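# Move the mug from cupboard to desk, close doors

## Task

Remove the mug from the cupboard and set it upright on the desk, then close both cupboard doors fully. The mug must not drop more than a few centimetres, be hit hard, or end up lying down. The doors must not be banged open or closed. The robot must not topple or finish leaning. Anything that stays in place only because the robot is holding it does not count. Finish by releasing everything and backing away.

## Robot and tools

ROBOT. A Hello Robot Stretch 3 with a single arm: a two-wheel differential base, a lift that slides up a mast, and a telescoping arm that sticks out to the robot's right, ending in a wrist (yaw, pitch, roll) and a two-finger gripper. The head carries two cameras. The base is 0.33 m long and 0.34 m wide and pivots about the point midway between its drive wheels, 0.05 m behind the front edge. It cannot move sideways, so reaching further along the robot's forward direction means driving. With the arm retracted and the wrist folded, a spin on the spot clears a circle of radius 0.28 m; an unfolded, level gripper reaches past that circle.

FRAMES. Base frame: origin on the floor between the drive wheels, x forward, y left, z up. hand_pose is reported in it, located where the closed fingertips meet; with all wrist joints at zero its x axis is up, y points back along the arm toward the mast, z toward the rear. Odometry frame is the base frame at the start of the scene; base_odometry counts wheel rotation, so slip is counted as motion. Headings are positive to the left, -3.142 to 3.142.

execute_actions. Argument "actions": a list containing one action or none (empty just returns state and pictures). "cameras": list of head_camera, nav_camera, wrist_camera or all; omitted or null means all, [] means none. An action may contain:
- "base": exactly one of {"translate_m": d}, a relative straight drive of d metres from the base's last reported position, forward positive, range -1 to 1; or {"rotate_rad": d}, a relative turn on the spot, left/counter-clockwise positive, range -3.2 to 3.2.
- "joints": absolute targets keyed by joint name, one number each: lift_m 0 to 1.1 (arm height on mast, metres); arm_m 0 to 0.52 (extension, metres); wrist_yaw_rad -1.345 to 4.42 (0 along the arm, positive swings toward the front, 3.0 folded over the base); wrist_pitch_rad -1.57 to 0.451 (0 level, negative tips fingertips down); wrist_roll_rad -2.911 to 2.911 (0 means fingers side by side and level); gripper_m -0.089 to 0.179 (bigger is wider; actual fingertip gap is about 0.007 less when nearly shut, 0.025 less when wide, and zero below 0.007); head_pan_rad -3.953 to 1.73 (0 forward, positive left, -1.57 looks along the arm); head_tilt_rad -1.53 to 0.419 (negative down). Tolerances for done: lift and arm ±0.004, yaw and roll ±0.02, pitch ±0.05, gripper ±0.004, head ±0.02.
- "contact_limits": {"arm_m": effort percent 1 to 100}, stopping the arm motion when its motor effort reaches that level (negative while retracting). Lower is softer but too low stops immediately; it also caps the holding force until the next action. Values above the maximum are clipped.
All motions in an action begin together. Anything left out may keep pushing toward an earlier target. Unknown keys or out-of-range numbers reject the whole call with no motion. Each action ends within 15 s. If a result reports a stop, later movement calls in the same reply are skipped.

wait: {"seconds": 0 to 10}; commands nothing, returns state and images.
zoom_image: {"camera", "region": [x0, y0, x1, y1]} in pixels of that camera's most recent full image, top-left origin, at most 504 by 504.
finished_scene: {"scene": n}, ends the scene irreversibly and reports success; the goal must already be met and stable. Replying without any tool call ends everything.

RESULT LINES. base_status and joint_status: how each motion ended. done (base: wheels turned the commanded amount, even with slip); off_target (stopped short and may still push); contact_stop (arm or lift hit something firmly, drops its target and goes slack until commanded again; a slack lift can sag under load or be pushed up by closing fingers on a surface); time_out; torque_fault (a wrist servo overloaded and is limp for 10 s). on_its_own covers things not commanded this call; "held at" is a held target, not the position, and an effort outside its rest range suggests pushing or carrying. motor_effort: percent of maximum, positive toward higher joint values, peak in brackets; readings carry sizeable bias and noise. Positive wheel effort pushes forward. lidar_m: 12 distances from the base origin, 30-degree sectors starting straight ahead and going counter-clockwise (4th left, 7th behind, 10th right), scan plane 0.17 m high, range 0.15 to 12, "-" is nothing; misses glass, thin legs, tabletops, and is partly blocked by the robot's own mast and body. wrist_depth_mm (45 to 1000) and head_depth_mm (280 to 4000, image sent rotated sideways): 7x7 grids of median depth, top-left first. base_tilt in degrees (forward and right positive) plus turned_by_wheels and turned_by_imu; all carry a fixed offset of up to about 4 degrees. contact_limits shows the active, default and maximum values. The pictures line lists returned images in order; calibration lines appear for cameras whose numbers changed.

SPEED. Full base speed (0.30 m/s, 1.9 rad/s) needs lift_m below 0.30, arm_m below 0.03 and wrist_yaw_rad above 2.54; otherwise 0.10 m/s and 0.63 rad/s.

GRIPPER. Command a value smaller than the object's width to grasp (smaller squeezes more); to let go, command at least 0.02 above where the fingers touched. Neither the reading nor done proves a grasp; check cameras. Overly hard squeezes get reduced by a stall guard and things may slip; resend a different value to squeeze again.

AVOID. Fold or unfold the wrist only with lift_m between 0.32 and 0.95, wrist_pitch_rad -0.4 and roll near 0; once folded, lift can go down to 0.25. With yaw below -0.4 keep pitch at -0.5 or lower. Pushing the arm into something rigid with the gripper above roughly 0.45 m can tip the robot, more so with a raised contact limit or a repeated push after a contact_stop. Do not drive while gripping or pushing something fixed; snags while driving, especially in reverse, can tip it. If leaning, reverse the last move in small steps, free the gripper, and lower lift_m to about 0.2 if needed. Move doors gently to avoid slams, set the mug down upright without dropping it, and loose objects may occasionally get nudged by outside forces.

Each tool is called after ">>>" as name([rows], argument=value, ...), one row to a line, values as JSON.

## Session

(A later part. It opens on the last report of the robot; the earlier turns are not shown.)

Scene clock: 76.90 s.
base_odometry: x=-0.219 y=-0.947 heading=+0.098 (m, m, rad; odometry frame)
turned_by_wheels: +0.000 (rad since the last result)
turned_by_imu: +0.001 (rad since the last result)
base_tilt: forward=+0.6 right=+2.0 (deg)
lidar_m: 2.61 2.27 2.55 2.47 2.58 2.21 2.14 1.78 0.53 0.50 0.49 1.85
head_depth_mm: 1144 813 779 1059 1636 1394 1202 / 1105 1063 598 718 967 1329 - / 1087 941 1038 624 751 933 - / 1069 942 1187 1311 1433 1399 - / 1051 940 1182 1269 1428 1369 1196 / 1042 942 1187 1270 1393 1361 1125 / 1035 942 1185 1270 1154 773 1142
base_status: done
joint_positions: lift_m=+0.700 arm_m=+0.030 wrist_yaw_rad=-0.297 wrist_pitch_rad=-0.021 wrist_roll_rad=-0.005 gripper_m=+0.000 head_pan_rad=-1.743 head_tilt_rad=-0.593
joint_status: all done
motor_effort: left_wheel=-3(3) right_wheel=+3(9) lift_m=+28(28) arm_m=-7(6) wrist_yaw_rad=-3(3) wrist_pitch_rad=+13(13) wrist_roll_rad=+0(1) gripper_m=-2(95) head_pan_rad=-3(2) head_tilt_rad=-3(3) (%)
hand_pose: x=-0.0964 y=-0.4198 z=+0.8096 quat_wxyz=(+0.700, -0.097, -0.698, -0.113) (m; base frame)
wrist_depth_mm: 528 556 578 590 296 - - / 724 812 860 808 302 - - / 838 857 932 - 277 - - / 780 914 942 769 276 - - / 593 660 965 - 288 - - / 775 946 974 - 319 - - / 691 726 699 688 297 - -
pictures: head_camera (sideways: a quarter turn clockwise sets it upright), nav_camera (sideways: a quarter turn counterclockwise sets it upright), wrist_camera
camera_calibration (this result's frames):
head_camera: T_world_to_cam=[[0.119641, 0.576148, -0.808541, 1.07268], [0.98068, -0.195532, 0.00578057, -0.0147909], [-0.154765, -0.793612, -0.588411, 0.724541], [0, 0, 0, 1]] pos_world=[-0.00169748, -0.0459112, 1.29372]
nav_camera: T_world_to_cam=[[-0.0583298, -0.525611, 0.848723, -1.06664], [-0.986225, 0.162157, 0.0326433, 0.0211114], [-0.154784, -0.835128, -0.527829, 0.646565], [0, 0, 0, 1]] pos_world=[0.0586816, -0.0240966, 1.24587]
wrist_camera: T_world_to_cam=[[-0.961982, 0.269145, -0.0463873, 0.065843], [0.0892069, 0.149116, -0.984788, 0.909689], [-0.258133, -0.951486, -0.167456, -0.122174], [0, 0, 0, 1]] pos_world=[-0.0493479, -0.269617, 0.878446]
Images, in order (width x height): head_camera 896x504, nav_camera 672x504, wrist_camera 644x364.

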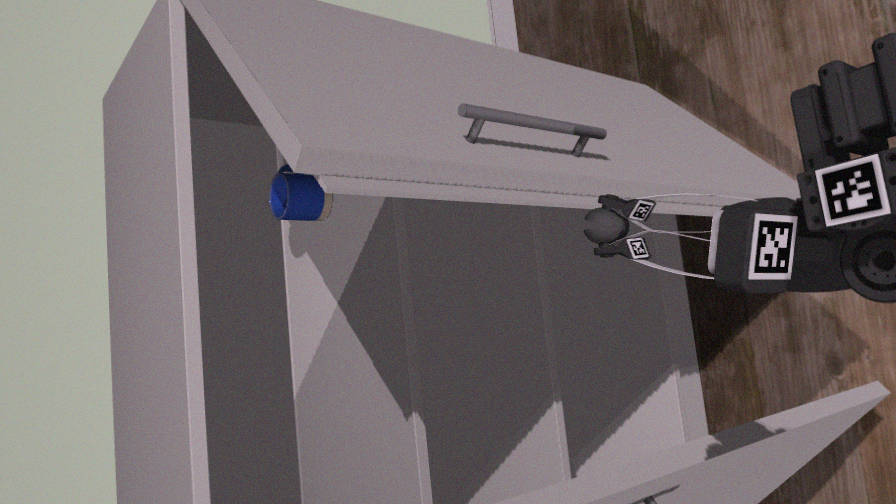

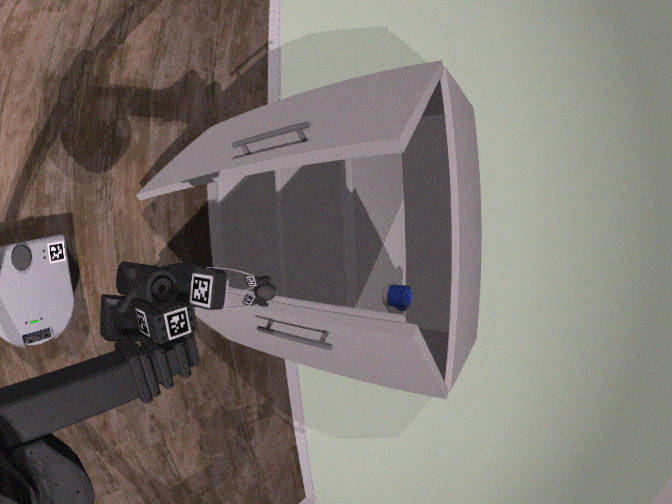

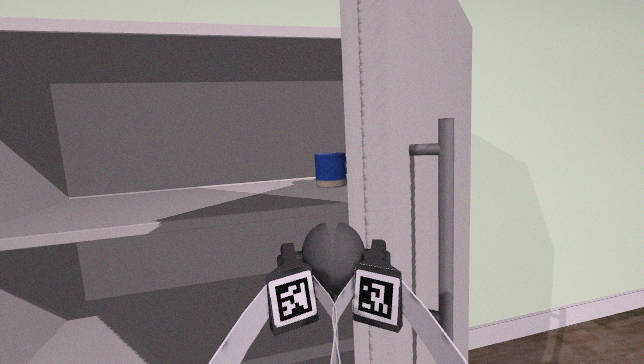

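>>> execute_actions([
  {"joints":{"arm_m":0.17}},
], cameras=[])

>>> execute_actions([
  {"base":{"translate_m":-0.14}},
], cameras=["head_camera"])

>>> execute_actions([
  {"base":{"translate_m":-0.19},"joints":{"arm_m":0.12}},
])

Scene clock: 79.47 s.
base_odometry: x=-0.219 y=-0.947 heading=+0.098 (m, m, rad; odometry frame)
turned_by_wheels: +0.000 (rad since the last result)
turned_by_imu: +0.000 (rad since the last result)
base_tilt: forward=+0.5 right=+2.1 (deg)
lidar_m: 2.61 2.27 2.55 2.47 2.59 2.21 2.14 1.79 0.53 0.49 0.49 1.85
head_depth_mm: 1141 813 778 1063 1623 1395 1214 / 1104 1067 598 717 968 1340 - / 1089 946 1034 624 732 - 1149 / 1066 942 1183 1319 1474 - 1169 / 1052 941 1181 1272 1394 1359 1192 / 1042 945 1185 1273 1399 1354 1122 / 1034 946 1185 1267 1147 773 1145
base_status: not commanded
joint_positions: lift_m=+0.700 arm_m=+0.170 wrist_yaw_rad=-0.298 wrist_pitch_rad=-0.021 wrist_roll_rad=-0.005 gripper_m=+0.000 head_pan_rad=-1.743 head_tilt_rad=-0.593
joint_status: all done
motor_effort: left_wheel=-3(2) right_wheel=+4(3) lift_m=+29(29) arm_m=+5(4) wrist_yaw_rad=-3(2) wrist_pitch_rad=+12(13) wrist_roll_rad=+1(0) gripper_m=-2(2) head_pan_rad=-2(3) head_tilt_rad=-3(4) (%)
hand_pose: x=-0.0966 y=-0.5589 z=+0.8097 quat_wxyz=(+0.700, -0.097, -0.698, -0.113) (m; base frame)
wrist_depth_mm: 436 463 480 506 538 123 - / 708 738 796 865 752 125 - / 726 776 802 887 822 125 154 / 725 788 857 685 711 129 154 / 516 488 511 525 696 132 - / 737 796 835 - 749 134 - / 690 730 691 671 656 137 -
pictures: none
No camera images: the call's "cameras" was empty. Leave "cameras" out to get every camera's image.

Scene clock: 82.33 s.
base_odometry: x=-0.358 y=-0.961 heading=+0.097 (m, m, rad; odometry frame)
turned_by_wheels: +0.000 (rad since the last result)
turned_by_imu: -0.001 (rad since the last result)
base_tilt: forward=+0.5 right=+2.0 (deg)
lidar_m: 2.75 2.40 2.56 2.47 2.58 2.07 2.00 1.78 0.43 0.43 0.55 1.85
head_depth_mm: 1141 1283 1463 1691 1669 1397 1219 / 1123 861 677 1586 1582 1428 - / 1091 942 1105 511 587 - 1126 / 1067 941 1131 1312 1481 - 1167 / 1051 939 1130 1266 1399 1363 1192 / 1040 944 1186 1266 1396 1357 1192 / 1034 945 1181 1226 1399 1325 1190
base_status: done
joint_positions: lift_m=+0.700 arm_m=+0.170 wrist_yaw_rad=-0.298 wrist_pitch_rad=-0.021 wrist_roll_rad=-0.005 gripper_m=+0.000 head_pan_rad=-1.743 head_tilt_rad=-0.593
joint_status: not commanded
motor_effort: left_wheel=-3(7) right_wheel=+4(7) lift_m=+29(29) arm_m=+6(5) wrist_yaw_rad=-2(14) wrist_pitch_rad=+13(13) wrist_roll_rad=+0(0) gripper_m=-2(3) head_pan_rad=-2(3) head_tilt_rad=-3(3) (%)
hand_pose: x=-0.0964 y=-0.5589 z=+0.8096 quat_wxyz=(+0.700, -0.097, -0.698, -0.113) (m; base frame)
wrist_depth_mm: 447 461 484 509 477 162 86 / 711 728 783 835 516 163 86 / 728 792 796 859 533 164 86 / 719 768 808 736 547 166 87 / 520 473 505 522 515 167 88 / 757 811 872 - 505 169 88 / 762 712 703 686 619 170 88
pictures: head_camera (sideways: a quarter turn clockwise sets it upright)
camera_calibration (this result's frames):
head_camera: T_world_to_cam=[[0.11971, 0.576198, -0.808496, 1.07262], [0.98066, -0.195632, 0.00577865, -0.0147882], [-0.154838, -0.793551, -0.588474, 0.724623], [0, 0, 0, 1]] pos_world=[-0.00170204, -0.0459098, 1.29372]
Images, in order (width x height): head_camera 896x504.

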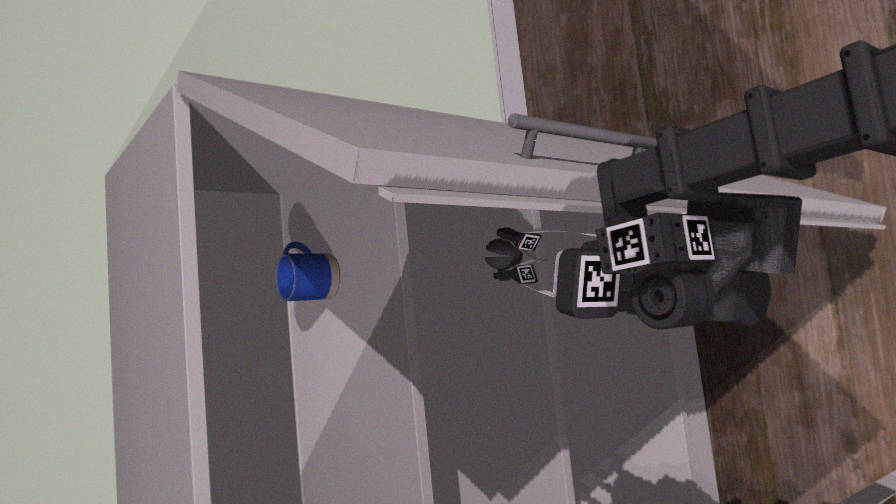

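Scene clock: 85.63 s.
base_odometry: x=-0.547 y=-0.979 heading=+0.097 (m, m, rad; odometry frame)
turned_by_wheels: +0.000 (rad since the last result)
turned_by_imu: -0.001 (rad since the last result)
base_tilt: forward=+0.5 right=+2.1 (deg)
lidar_m: 2.94 2.58 2.57 2.48 2.51 1.87 1.81 1.78 0.37 0.57 0.66 0.67
head_depth_mm: 1139 1275 1459 1696 1674 1387 1193 / 1122 1256 1389 451 1544 1403 - / 1099 1219 551 549 597 - 1119 / 1075 862 874 988 1155 - 1125 / 1046 941 1183 1266 1433 1361 1170 / 1042 943 1080 1273 1395 1343 1196 / 1030 863 1184 1225 1397 1326 1191
base_status: done
joint_positions: lift_m=+0.700 arm_m=+0.120 wrist_yaw_rad=-0.298 wrist_pitch_rad=-0.021 wrist_roll_rad=-0.005 gripper_m=+0.000 head_pan_rad=-1.743 head_tilt_rad=-0.593
joint_status: all done
motor_effort: left_wheel=-1(7) right_wheel=+3(7) lift_m=+28(29) arm_m=-6(9) wrist_yaw_rad=-3(6) wrist_pitch_rad=+12(12) wrist_roll_rad=+0(0) gripper_m=-3(3) head_pan_rad=-2(2) head_tilt_rad=-3(4) (%)
hand_pose: x=-0.0964 y=-0.5098 z=+0.8097 quat_wxyz=(+0.700, -0.097, -0.698, -0.113) (m; base frame)
wrist_depth_mm: 442 464 478 327 159 104 78 / 741 784 826 340 163 107 79 / 749 825 878 365 167 109 80 / 765 814 842 389 172 110 81 / 517 542 591 451 175 112 82 / 790 847 913 - 158 114 83 / 762 717 704 480 205 116 84
pictures: head_camera (sideways: a quarter turn clockwise sets it upright), nav_camera (sideways: a quarter turn counterclockwise sets it upright), wrist_camera
camera_calibration (this result's frames):
head_camera: T_world_to_cam=[[0.119715, 0.576201, -0.808493, 1.07262], [0.980659, -0.195639, 0.00577853, -0.0147881], [-0.154843, -0.793548, -0.588478, 0.724628], [0, 0, 0, 1]] pos_world=[-0.00170234, -0.0459097, 1.29372]
nav_camera: T_world_to_cam=[[-0.0583987, -0.525673, 0.84868, -1.06658], [-0.986208, 0.162261, 0.0326426, 0.0211122], [-0.154867, -0.835068, -0.527899, 0.646656], [0, 0, 0, 1]] pos_world=[0.0586798, -0.0240978, 1.24587]
wrist_camera: T_world_to_cam=[[-0.961923, 0.26933, -0.046525, 0.0902269], [0.0892532, 0.148644, -0.984855, 0.923038], [-0.258336, -0.951507, -0.167023, -0.208176], [0, 0, 0, 1]] pos_world=[-0.0493721, -0.359586, 0.878486]
Images, in order (width x height): head_camera 896x504, nav_camera 672x504, wrist_camera 644x364.

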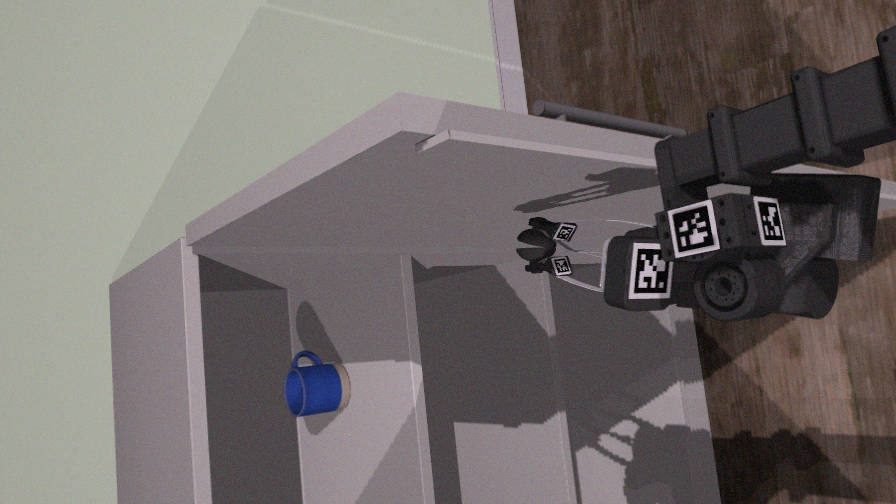

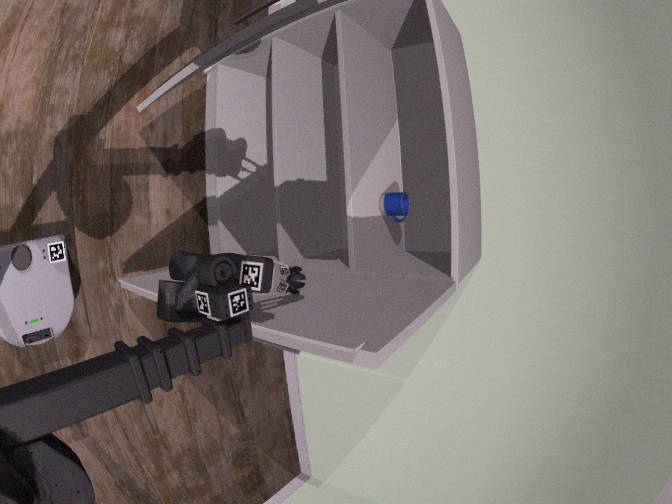

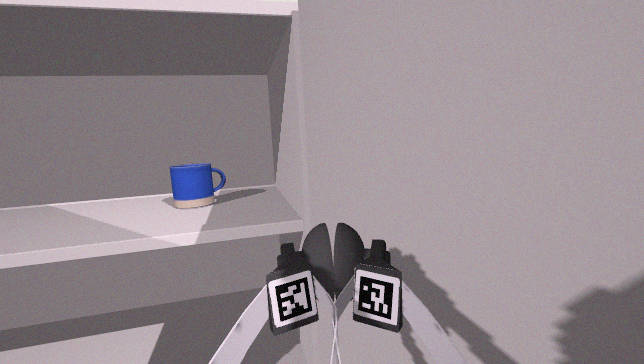

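>>> execute_actions([
  {"base":{"rotate_rad":-0.78},"joints":{"arm_m":0.005,"wrist_yaw_rad":1.0,"lift_m":0.78,"wrist_pitch_rad":-0.25}},
], cameras=["nav_camera"])

>>> execute_actions([
  {"base":{"translate_m":0.36},"joints":{"wrist_yaw_rad":0.7}},
], cameras=[])

>>> execute_actions([
  {"base":{"rotate_rad":0.55},"joints":{"wrist_yaw_rad":0,"head_pan_rad":-1.57}},
], cameras=[])

>>> execute_actions([
  {"joints":{"arm_m":0.3,"gripper_m":0.15}},
])

Scene clock: 88.23 s.
base_odometry: x=-0.547 y=-0.979 heading=-0.683 (m, m, rad; odometry frame)
turned_by_wheels: -0.780 (rad since the last result)
turned_by_imu: -0.791 (rad since the last result)
base_tilt: forward=+0.6 right=+2.0 (deg)
lidar_m: 0.66 2.67 2.58 2.82 2.48 2.48 2.08 1.81 1.81 1.46 0.37 1.25
head_depth_mm: 1572 1727 1904 2014 1673 1394 - / 1660 1830 2031 2090 1666 1394 - / 1772 1968 2202 2082 1666 1388 - / 1821 2024 2283 2099 1669 1399 1245 / 1632 1796 2001 2058 1669 1395 1222 / 1463 1602 1752 1895 1668 1394 - / 1319 1430 1557 1695 1679 1365 634
base_status: done
joint_positions: lift_m=+0.780 arm_m=+0.005 wrist_yaw_rad=+0.997 wrist_pitch_rad=-0.265 wrist_roll_rad=-0.005 gripper_m=+0.000 head_pan_rad=-1.743 head_tilt_rad=-0.593
joint_status: all done
motor_effort: left_wheel=+4(9) right_wheel=-3(8) lift_m=+58(61) arm_m=-6(7) wrist_yaw_rad=+3(1) wrist_pitch_rad=+8(12) wrist_roll_rad=+0(0) gripper_m=-3(3) head_pan_rad=-3(2) head_tilt_rad=-4(3) (%)
hand_pose: x=+0.1811 y=-0.2813 z=+0.8280 quat_wxyz=(+0.662, +0.417, -0.569, +0.254) (m; base frame)
wrist_depth_mm: 756 926 - - 936 140 832 / 772 - - - 978 145 885 / 716 944 - 824 670 156 934 / 656 - - - - 166 960 / 632 1000 983 - 825 179 - / 607 - - - 328 197 - / 641 - - - 925 244 -
pictures: nav_camera (sideways: a quarter turn counterclockwise sets it upright)
camera_calibration (this result's frames):
nav_camera: T_world_to_cam=[[-0.0584736, -0.525665, 0.84868, -1.06658], [-0.986185, 0.162402, 0.0326426, 0.0211121], [-0.154986, -0.835046, -0.527899, 0.646657], [0, 0, 0, 1]] pos_world=[0.0586763, -0.0241053, 1.24587]
Images, in order (width x height): nav_camera 672x504.

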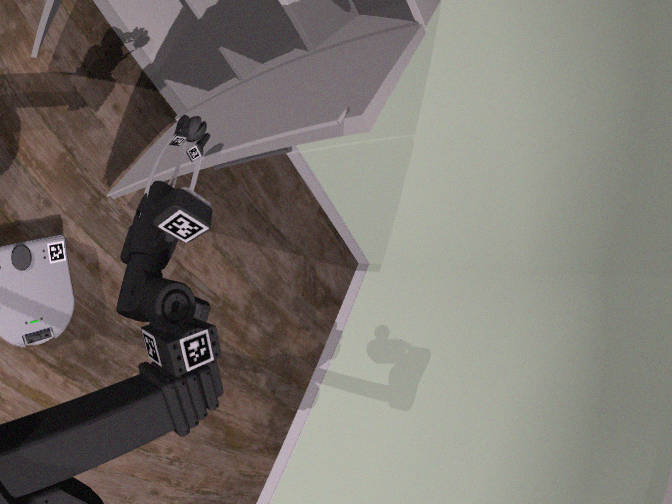

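Scene clock: 93.50 s.
base_odometry: x=-0.268 y=-1.206 heading=-0.682 (m, m, rad; odometry frame)
turned_by_wheels: +0.000 (rad since the last result)
turned_by_imu: -0.144 (rad since the last result)
base_tilt: forward=+0.5 right=+2.0 (deg)
lidar_m: 0.33 0.33 2.73 2.49 2.76 2.75 2.54 2.04 0.41 0.43 0.60 0.99
head_depth_mm: 1689 1846 2059 2086 1673 1395 - / 1758 1943 2136 466 1543 1365 - / 1840 2048 2221 480 560 671 - / 1830 2042 2142 505 595 725 859 / 1578 1725 1705 532 634 782 926 / 1360 1472 514 564 678 825 - / 1197 1282 531 599 731 899 1125
base_status: done
joint_positions: lift_m=+0.780 arm_m=+0.005 wrist_yaw_rad=+0.698 wrist_pitch_rad=-0.268 wrist_roll_rad=-0.005 gripper_m=+0.000 head_pan_rad=-1.743 head_tilt_rad=-0.593
joint_status: all done
motor_effort: left_wheel=+2(8) right_wheel=-1(40) lift_m=+53(59) arm_m=+3(6) wrist_yaw_rad=+2(37) wrist_pitch_rad=+11(12) wrist_roll_rad=+0(0) gripper_m=-3(9) head_pan_rad=-1(2) head_tilt_rad=-3(4) (%)
hand_pose: x=+0.1332 y=-0.3342 z=+0.8273 quat_wxyz=(+0.693, +0.328, -0.624, +0.151) (m; base frame)
wrist_depth_mm: 656 681 719 744 387 275 210 / 684 729 760 774 410 281 215 / 727 763 762 733 431 295 219 / 556 545 518 518 474 299 226 / 432 852 928 946 481 311 231 / 786 758 729 - 445 320 237 / 612 612 582 608 587 335 242
pictures: none
No camera images: the call's "cameras" was empty. Leave "cameras" out to get every camera's image.

Scene clock: 95.37 s.
base_odometry: x=-0.268 y=-1.206 heading=-0.133 (m, m, rad; odometry frame)
turned_by_wheels: +0.550 (rad since the last result)
turned_by_imu: +0.558 (rad since the last result)
base_tilt: forward=+0.6 right=+2.1 (deg)
lidar_m: 1.75 2.73 2.49 2.76 2.75 2.49 2.03 0.41 0.44 0.62 0.99 0.33
head_depth_mm: 1021 1156 561 599 655 721 774 / 977 1072 640 703 778 875 951 / 939 986 758 833 968 1047 - / 903 736 982 888 1090 1235 1163 / 870 734 1035 884 1063 1205 1153 / 839 735 1009 880 1028 975 1126 / 810 738 975 888 776 950 1115
base_status: done
joint_positions: lift_m=+0.780 arm_m=+0.005 wrist_yaw_rad=+0.003 wrist_pitch_rad=-0.268 wrist_roll_rad=-0.005 gripper_m=+0.000 head_pan_rad=-1.577 head_tilt_rad=-0.593
joint_status: all done
motor_effort: left_wheel=-3(6) right_wheel=+5(8) lift_m=+52(52) arm_m=+3(3) wrist_yaw_rad=-3(4) wrist_pitch_rad=+11(11) wrist_roll_rad=+0(0) gripper_m=-3(3) head_pan_rad=+3(17) head_tilt_rad=-3(3) (%)
hand_pose: x=-0.0209 y=-0.3904 z=+0.8273 quat_wxyz=(+0.703, +0.096, -0.699, -0.094) (m; base frame)
wrist_depth_mm: 586 624 660 649 372 279 223 / 606 662 695 691 388 289 227 / 632 681 697 672 410 302 232 / 565 535 515 496 440 309 245 / 387 378 422 678 473 322 249 / 712 737 740 - 447 337 259 / 630 606 589 575 556 353 267
pictures: none
No camera images: the call's "cameras" was empty. Leave "cameras" out to get every camera's image.

Scene clock: 98.77 s.
base_odometry: x=-0.268 y=-1.206 heading=-0.133 (m, m, rad; odometry frame)
turned_by_wheels: +0.000 (rad since the last result)
turned_by_imu: +0.000 (rad since the last result)
base_tilt: forward=+0.6 right=+2.0 (deg)
lidar_m: 1.76 2.73 2.49 2.76 2.75 2.49 2.04 0.41 0.44 0.62 0.99 0.33
head_depth_mm: 1018 1152 561 596 631 - - / 973 1073 639 668 845 908 1009 / 940 734 757 - 994 1115 1170 / 902 734 983 954 1046 1236 1193 / 870 735 1036 880 1055 1207 1153 / 838 736 1009 883 1027 975 1131 / 809 736 972 886 775 950 1115
base_status: not commanded
joint_positions: lift_m=+0.780 arm_m=+0.299 wrist_yaw_rad=+0.002 wrist_pitch_rad=-0.268 wrist_roll_rad=-0.005 gripper_m=+0.150 head_pan_rad=-1.577 head_tilt_rad=-0.593
joint_status: all done
motor_effort: left_wheel=-2(2) right_wheel=+2(4) lift_m=+53(52) arm_m=+6(6) wrist_yaw_rad=-3(4) wrist_pitch_rad=+11(11) wrist_roll_rad=+0(0) gripper_m=+1(96) head_pan_rad=+3(3) head_tilt_rad=-3(4) (%)
hand_pose: x=-0.0211 y=-0.6851 z=+0.8272 quat_wxyz=(+0.703, +0.096, -0.699, -0.094) (m; base frame)
wrist_depth_mm: 364 398 428 366 212 147 114 / 385 411 445 399 221 153 117 / 404 438 462 432 231 158 120 / 421 333 472 426 241 164 124 / 388 276 336 350 255 167 132 / 294 298 277 270 252 - 142 / 243 221 227 223 216 190 153
pictures: head_camera (sideways: a quarter turn clockwise sets it upright), nav_camera (sideways: a quarter turn counterclockwise sets it upright), wrist_camera
camera_calibration (this result's frames):
head_camera: T_world_to_cam=[[0.0228433, 0.588196, -0.808395, 1.07308], [0.999506, -0.0308808, 0.00577444, -0.0148977], [-0.0215674, -0.808128, -0.588612, 0.72399], [0, 0, 0, 1]] pos_world=[0.00599222, -0.0465665, 1.29371]
nav_camera: T_world_to_cam=[[0.0292789, -0.528237, 0.848592, -1.067], [-0.999463, -0.00296126, 0.0326411, 0.0211951], [-0.0147293, -0.849092, -0.52804, 0.645984], [0, 0, 0, 1]] pos_world=[0.0619393, -0.0150675, 1.24586]
wrist_camera: T_world_to_cam=[[-0.998587, -0.0141211, -0.0512262, 0.0196895], [0.0411508, 0.404397, -0.913657, 1.07493], [0.0336176, -0.914475, -0.403244, -0.125591], [0, 0, 0, 1]] pos_world=[-0.0203503, -0.549269, 0.932479]
Images, in order (width x height): head_camera 896x504, nav_camera 672x504, wrist_camera 644x364.

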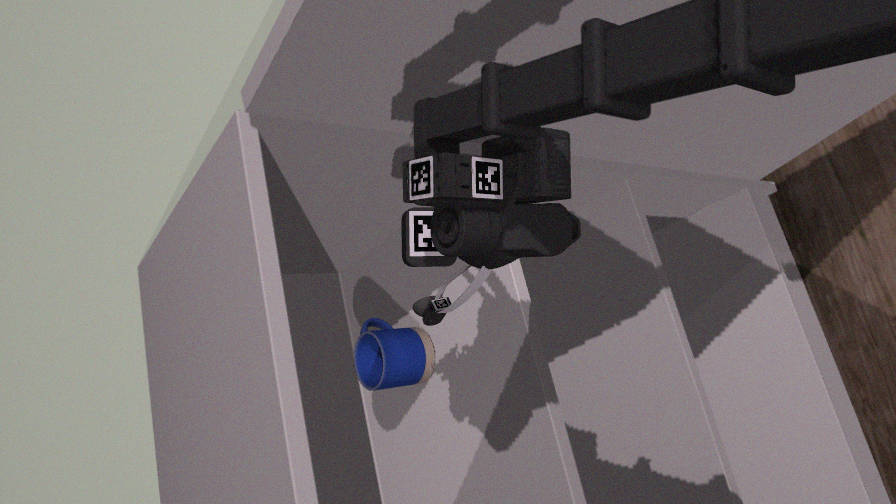

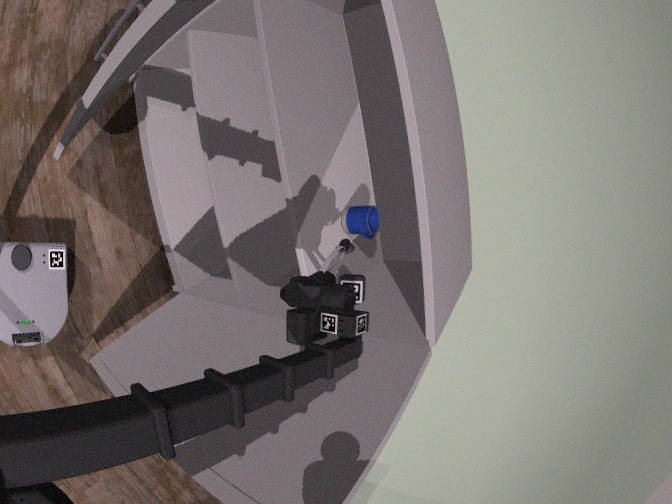

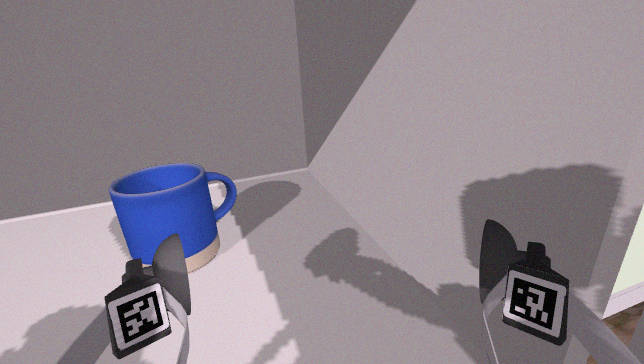

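>>> execute_actions([
  {"base":{"translate_m":0.155},"joints":{"lift_m":0.75}},
], cameras=["wrist_camera"])

>>> execute_actions([
  {"joints":{"arm_m":0.375}},
])

Scene clock: 101.97 s.
base_odometry: x=-0.114 y=-1.227 heading=-0.133 (m, m, rad; odometry frame)
turned_by_wheels: +0.000 (rad since the last result)
turned_by_imu: +0.000 (rad since the last result)
base_tilt: forward=+0.6 right=+2.0 (deg)
lidar_m: 1.66 2.58 2.38 2.82 2.81 2.66 2.18 0.54 0.58 0.85 0.91 0.19
head_depth_mm: 963 1016 740 812 870 909 - / 920 735 869 912 - 1222 1171 / 886 733 1035 959 1029 1235 1165 / 850 733 923 886 1028 1181 1150 / 822 734 1004 887 1005 978 1127 / 792 735 570 886 776 932 1101 / 766 738 540 887 729 904 1079
base_status: done
joint_positions: lift_m=+0.750 arm_m=+0.300 wrist_yaw_rad=+0.002 wrist_pitch_rad=-0.268 wrist_roll_rad=-0.005 gripper_m=+0.150 head_pan_rad=-1.577 head_tilt_rad=-0.593
joint_status: all done
motor_effort: left_wheel=-3(4) right_wheel=+4(7) lift_m=+28(48) arm_m=+5(6) wrist_yaw_rad=-2(3) wrist_pitch_rad=+11(11) wrist_roll_rad=+0(0) gripper_m=+0(1) head_pan_rad=+3(4) head_tilt_rad=-4(4) (%)
hand_pose: x=-0.0211 y=-0.6852 z=+0.7981 quat_wxyz=(+0.703, +0.096, -0.699, -0.094) (m; base frame)
wrist_depth_mm: 328 348 384 418 442 307 238 / 343 363 397 437 457 319 242 / 361 387 423 315 471 329 249 / 372 399 424 255 391 336 256 / 324 319 304 271 287 289 255 / 249 255 235 230 224 220 213 / 206 184 192 186 183 180 173
pictures: wrist_camera
camera_calibration (this result's frames):
wrist_camera: T_world_to_cam=[[-0.998588, -0.0141183, -0.0512152, 0.0181826], [0.0411536, 0.404078, -0.913799, 1.04825], [0.0335962, -0.914616, -0.402926, -0.137821], [0, 0, 0, 1]] pos_world=[-0.0203522, -0.549372, 0.903292]
Images, in order (width x height): wrist_camera 644x364.

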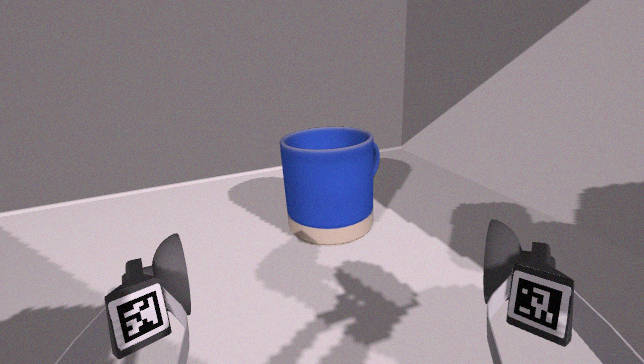

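Scene clock: 103.70 s.
base_odometry: x=-0.114 y=-1.227 heading=-0.133 (m, m, rad; odometry frame)
turned_by_wheels: +0.000 (rad since the last result)
turned_by_imu: +0.000 (rad since the last result)
base_tilt: forward=+0.6 right=+2.0 (deg)
lidar_m: 1.66 2.58 2.39 2.81 2.80 2.66 2.18 0.54 0.58 0.85 0.92 0.19
head_depth_mm: 962 1016 742 812 869 - - / 923 736 872 892 - 1214 1167 / 887 735 1032 - 1061 1235 1166 / 852 734 922 881 1030 1178 1153 / 821 734 1002 886 1001 975 1130 / 792 736 570 888 776 930 1104 / 765 737 540 888 731 907 1080
base_status: not commanded
joint_positions: lift_m=+0.750 arm_m=+0.375 wrist_yaw_rad=+0.002 wrist_pitch_rad=-0.268 wrist_roll_rad=-0.005 gripper_m=+0.150 head_pan_rad=-1.577 head_tilt_rad=-0.593
joint_status: all done
motor_effort: left_wheel=-3(3) right_wheel=+4(4) lift_m=+28(27) arm_m=+5(0) wrist_yaw_rad=-3(3) wrist_pitch_rad=+11(11) wrist_roll_rad=+0(0) gripper_m=+0(0) head_pan_rad=+3(4) head_tilt_rad=-3(3) (%)
hand_pose: x=-0.0211 y=-0.7602 z=+0.7981 quat_wxyz=(+0.703, +0.096, -0.699, -0.094) (m; base frame)
wrist_depth_mm: 276 293 321 346 372 278 216 / 286 309 335 369 392 286 223 / 297 322 349 386 409 299 225 / 313 337 369 233 361 309 231 / 320 321 304 183 270 284 240 / 246 254 233 197 219 220 213 / 204 185 190 189 183 179 174
pictures: head_camera (sideways: a quarter turn clockwise sets it upright), nav_camera (sideways: a quarter turn counterclockwise sets it upright), wrist_camera
camera_calibration (this result's frames):
head_camera: T_world_to_cam=[[0.0228432, 0.588197, -0.808395, 1.07308], [0.999506, -0.0308807, 0.00577444, -0.0148977], [-0.0215673, -0.808128, -0.588612, 0.72399], [0, 0, 0, 1]] pos_world=[0.00599223, -0.0465665, 1.29371]
nav_camera: T_world_to_cam=[[0.029279, -0.528237, 0.848592, -1.067], [-0.999463, -0.00296139, 0.0326411, 0.0211951], [-0.0147292, -0.849092, -0.52804, 0.645984], [0, 0, 0, 1]] pos_world=[0.0619393, -0.0150675, 1.24586]
wrist_camera: T_world_to_cam=[[-0.998588, -0.0141145, -0.0512153, 0.0171258], [0.0411552, 0.404078, -0.913798, 1.07856], [0.0335928, -0.914616, -0.402926, -0.206419], [0, 0, 0, 1]] pos_world=[-0.0203526, -0.624374, 0.903292]
Images, in order (width x height): head_camera 896x504, nav_camera 672x504, wrist_camera 644x364.

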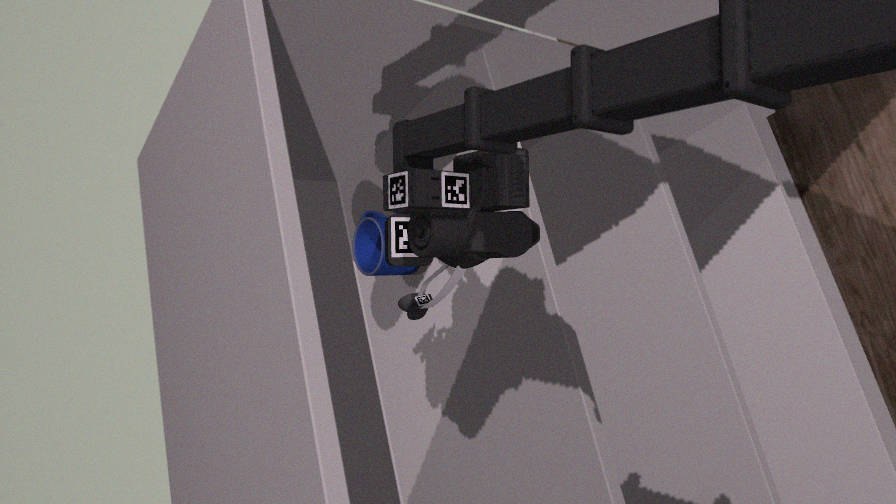

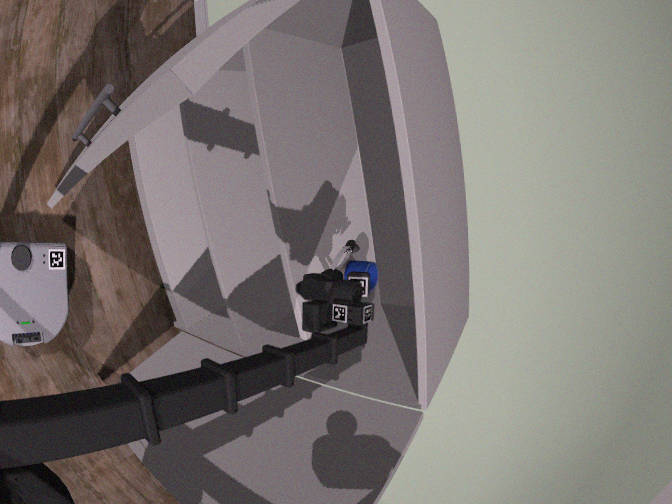

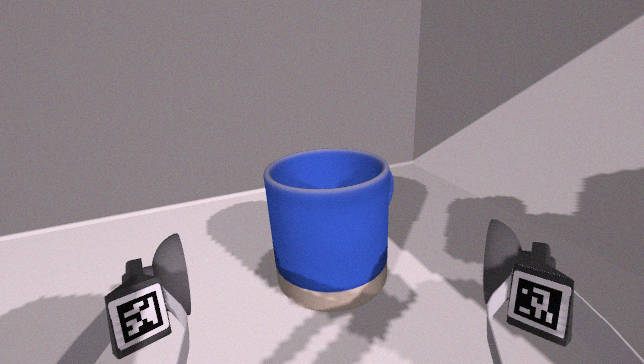

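>>> execute_actions([
  {"joints":{"arm_m":0.443,"lift_m":0.745}},
], cameras=[])

>>> execute_actions([
  {"joints":{"gripper_m":0.02}},
], cameras=["wrist_camera"])

>>> execute_actions([
  {"joints":{"lift_m":0.77,"arm_m":0.42}},
], cameras=["wrist_camera"])

Scene clock: 105.57 s.
base_odometry: x=-0.114 y=-1.227 heading=-0.133 (m, m, rad; odometry frame)
turned_by_wheels: +0.000 (rad since the last result)
turned_by_imu: +0.000 (rad since the last result)
base_tilt: forward=+0.5 right=+2.0 (deg)
lidar_m: 1.66 2.59 2.38 2.81 2.80 2.66 2.18 0.55 0.58 0.85 0.92 0.19
head_depth_mm: 960 1012 740 811 871 - - / 922 736 869 886 - 1215 1193 / 887 734 1032 827 1058 1237 1168 / 852 735 1026 854 1027 1180 1150 / 823 736 1004 887 1000 976 1128 / 792 736 571 887 774 928 1102 / 766 736 539 889 730 905 1082
base_status: not commanded
joint_positions: lift_m=+0.745 arm_m=+0.443 wrist_yaw_rad=+0.002 wrist_pitch_rad=-0.268 wrist_roll_rad=-0.005 gripper_m=+0.150 head_pan_rad=-1.577 head_tilt_rad=-0.593
joint_status: all done
motor_effort: left_wheel=-4(4) right_wheel=+4(4) lift_m=+27(29) arm_m=+5(5) wrist_yaw_rad=-2(2) wrist_pitch_rad=+11(11) wrist_roll_rad=+0(0) gripper_m=+0(0) head_pan_rad=+3(3) head_tilt_rad=-4(3) (%)
hand_pose: x=-0.0211 y=-0.8282 z=+0.7931 quat_wxyz=(+0.703, +0.096, -0.699, -0.094) (m; base frame)
wrist_depth_mm: 227 239 263 285 310 253 196 / 236 252 274 303 329 262 200 / 245 267 289 320 347 270 205 / 258 280 304 177 352 280 210 / 271 289 264 182 173 267 216 / 237 244 213 110 137 211 204 / 199 177 177 119 165 173 167
pictures: none
No camera images: the call's "cameras" was empty. Leave "cameras" out to get every camera's image.

Scene clock: 107.37 s.
base_odometry: x=-0.114 y=-1.227 heading=-0.133 (m, m, rad; odometry frame)
turned_by_wheels: +0.000 (rad since the last result)
turned_by_imu: +0.000 (rad since the last result)
base_tilt: forward=+0.5 right=+2.1 (deg)
lidar_m: 1.66 2.59 2.39 2.81 2.80 2.66 2.18 0.54 0.58 0.85 0.92 0.19
head_depth_mm: 961 1011 742 811 870 - - / 919 734 871 894 - 1209 1194 / 883 734 1033 827 1058 1232 1164 / 853 734 912 825 1030 1177 1151 / 822 732 1003 886 1000 978 1126 / 792 734 569 888 776 929 1104 / 763 736 539 886 729 905 1079
base_status: not commanded
joint_positions: lift_m=+0.745 arm_m=+0.443 wrist_yaw_rad=+0.003 wrist_pitch_rad=-0.273 wrist_roll_rad=-0.005 gripper_m=+0.021 head_pan_rad=-1.577 head_tilt_rad=-0.593
joint_status: all done
motor_effort: left_wheel=-2(3) right_wheel=+2(4) lift_m=+29(29) arm_m=+5(5) wrist_yaw_rad=-3(4) wrist_pitch_rad=+13(14) wrist_roll_rad=+0(0) gripper_m=-24(100) head_pan_rad=+4(3) head_tilt_rad=-3(3) (%)
hand_pose: x=-0.0208 y=-0.8278 z=+0.7919 quat_wxyz=(+0.703, +0.098, -0.698, -0.095) (m; base frame)
wrist_depth_mm: 225 241 261 287 312 251 197 / 236 256 276 304 331 261 200 / 249 264 293 319 348 270 204 / 258 282 302 175 347 281 210 / 272 284 259 178 156 261 215 / 234 228 116 104 110 213 201 / 189 186 171 113 128 170 169
pictures: wrist_camera
camera_calibration (this result's frames):
wrist_camera: T_world_to_cam=[[-0.998574, -0.0148723, -0.05128, 0.0155199], [0.0407413, 0.408529, -0.911836, 1.10232], [0.0345104, -0.912624, -0.40734, -0.265571], [0, 0, 0, 1]] pos_world=[-0.0202471, -0.692465, 0.897751]
Images, in order (width x height): wrist_camera 644x364.

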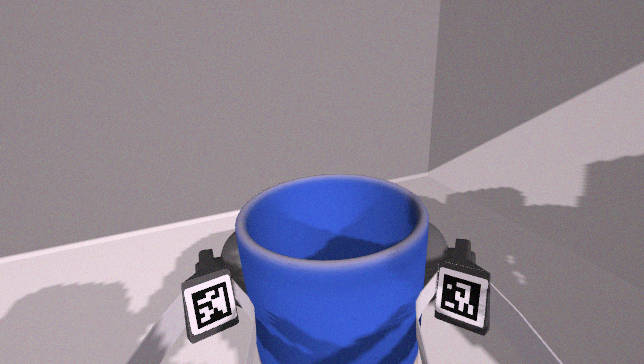

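Scene clock: 108.47 s.
base_odometry: x=-0.114 y=-1.227 heading=-0.133 (m, m, rad; odometry frame)
turned_by_wheels: +0.000 (rad since the last result)
turned_by_imu: +0.000 (rad since the last result)
base_tilt: forward=+0.5 right=+2.0 (deg)
lidar_m: 1.66 2.58 2.38 2.82 2.80 2.66 2.19 0.54 0.58 0.85 0.92 0.19
head_depth_mm: 963 1015 740 811 859 - - / 923 734 868 885 1054 1203 1193 / 885 733 1017 828 1056 1234 1163 / 853 733 569 827 1028 1178 1152 / 820 733 1004 884 1004 976 1129 / 792 734 569 887 776 927 1098 / 765 735 540 886 732 906 1081
base_status: not commanded
joint_positions: lift_m=+0.769 arm_m=+0.420 wrist_yaw_rad=+0.003 wrist_pitch_rad=-0.289 wrist_roll_rad=-0.005 gripper_m=+0.024 head_pan_rad=-1.577 head_tilt_rad=-0.593
joint_status: all done
motor_effort: left_wheel=-2(1) right_wheel=+3(3) lift_m=+61(63) arm_m=-5(11) wrist_yaw_rad=-3(3) wrist_pitch_rad=+23(24) wrist_roll_rad=+0(1) gripper_m=-22(24) head_pan_rad=+4(2) head_tilt_rad=-3(3) (%)
hand_pose: x=-0.0209 y=-0.8042 z=+0.8121 quat_wxyz=(+0.702, +0.103, -0.698, -0.101) (m; base frame)
wrist_depth_mm: 239 259 277 306 329 262 201 / 253 271 294 326 346 270 206 / 264 281 311 348 371 282 213 / 280 298 331 175 377 290 216 / 293 310 294 180 156 279 224 / 264 257 117 105 111 237 219 / 214 211 193 114 127 191 190
pictures: wrist_camera
camera_calibration (this result's frames):
wrist_camera: T_world_to_cam=[[-0.998579, -0.013849, -0.0514597, 0.0178195], [0.0407844, 0.422931, -0.905244, 1.11729], [0.0343006, -0.906056, -0.421765, -0.21882], [0, 0, 0, 1]] pos_world=[-0.0202683, -0.670554, 0.92005]
Images, in order (width x height): wrist_camera 644x364.

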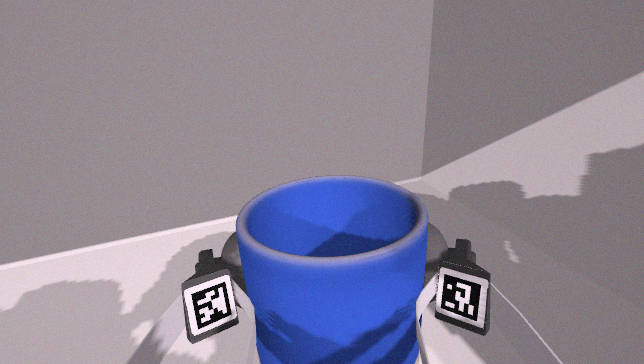

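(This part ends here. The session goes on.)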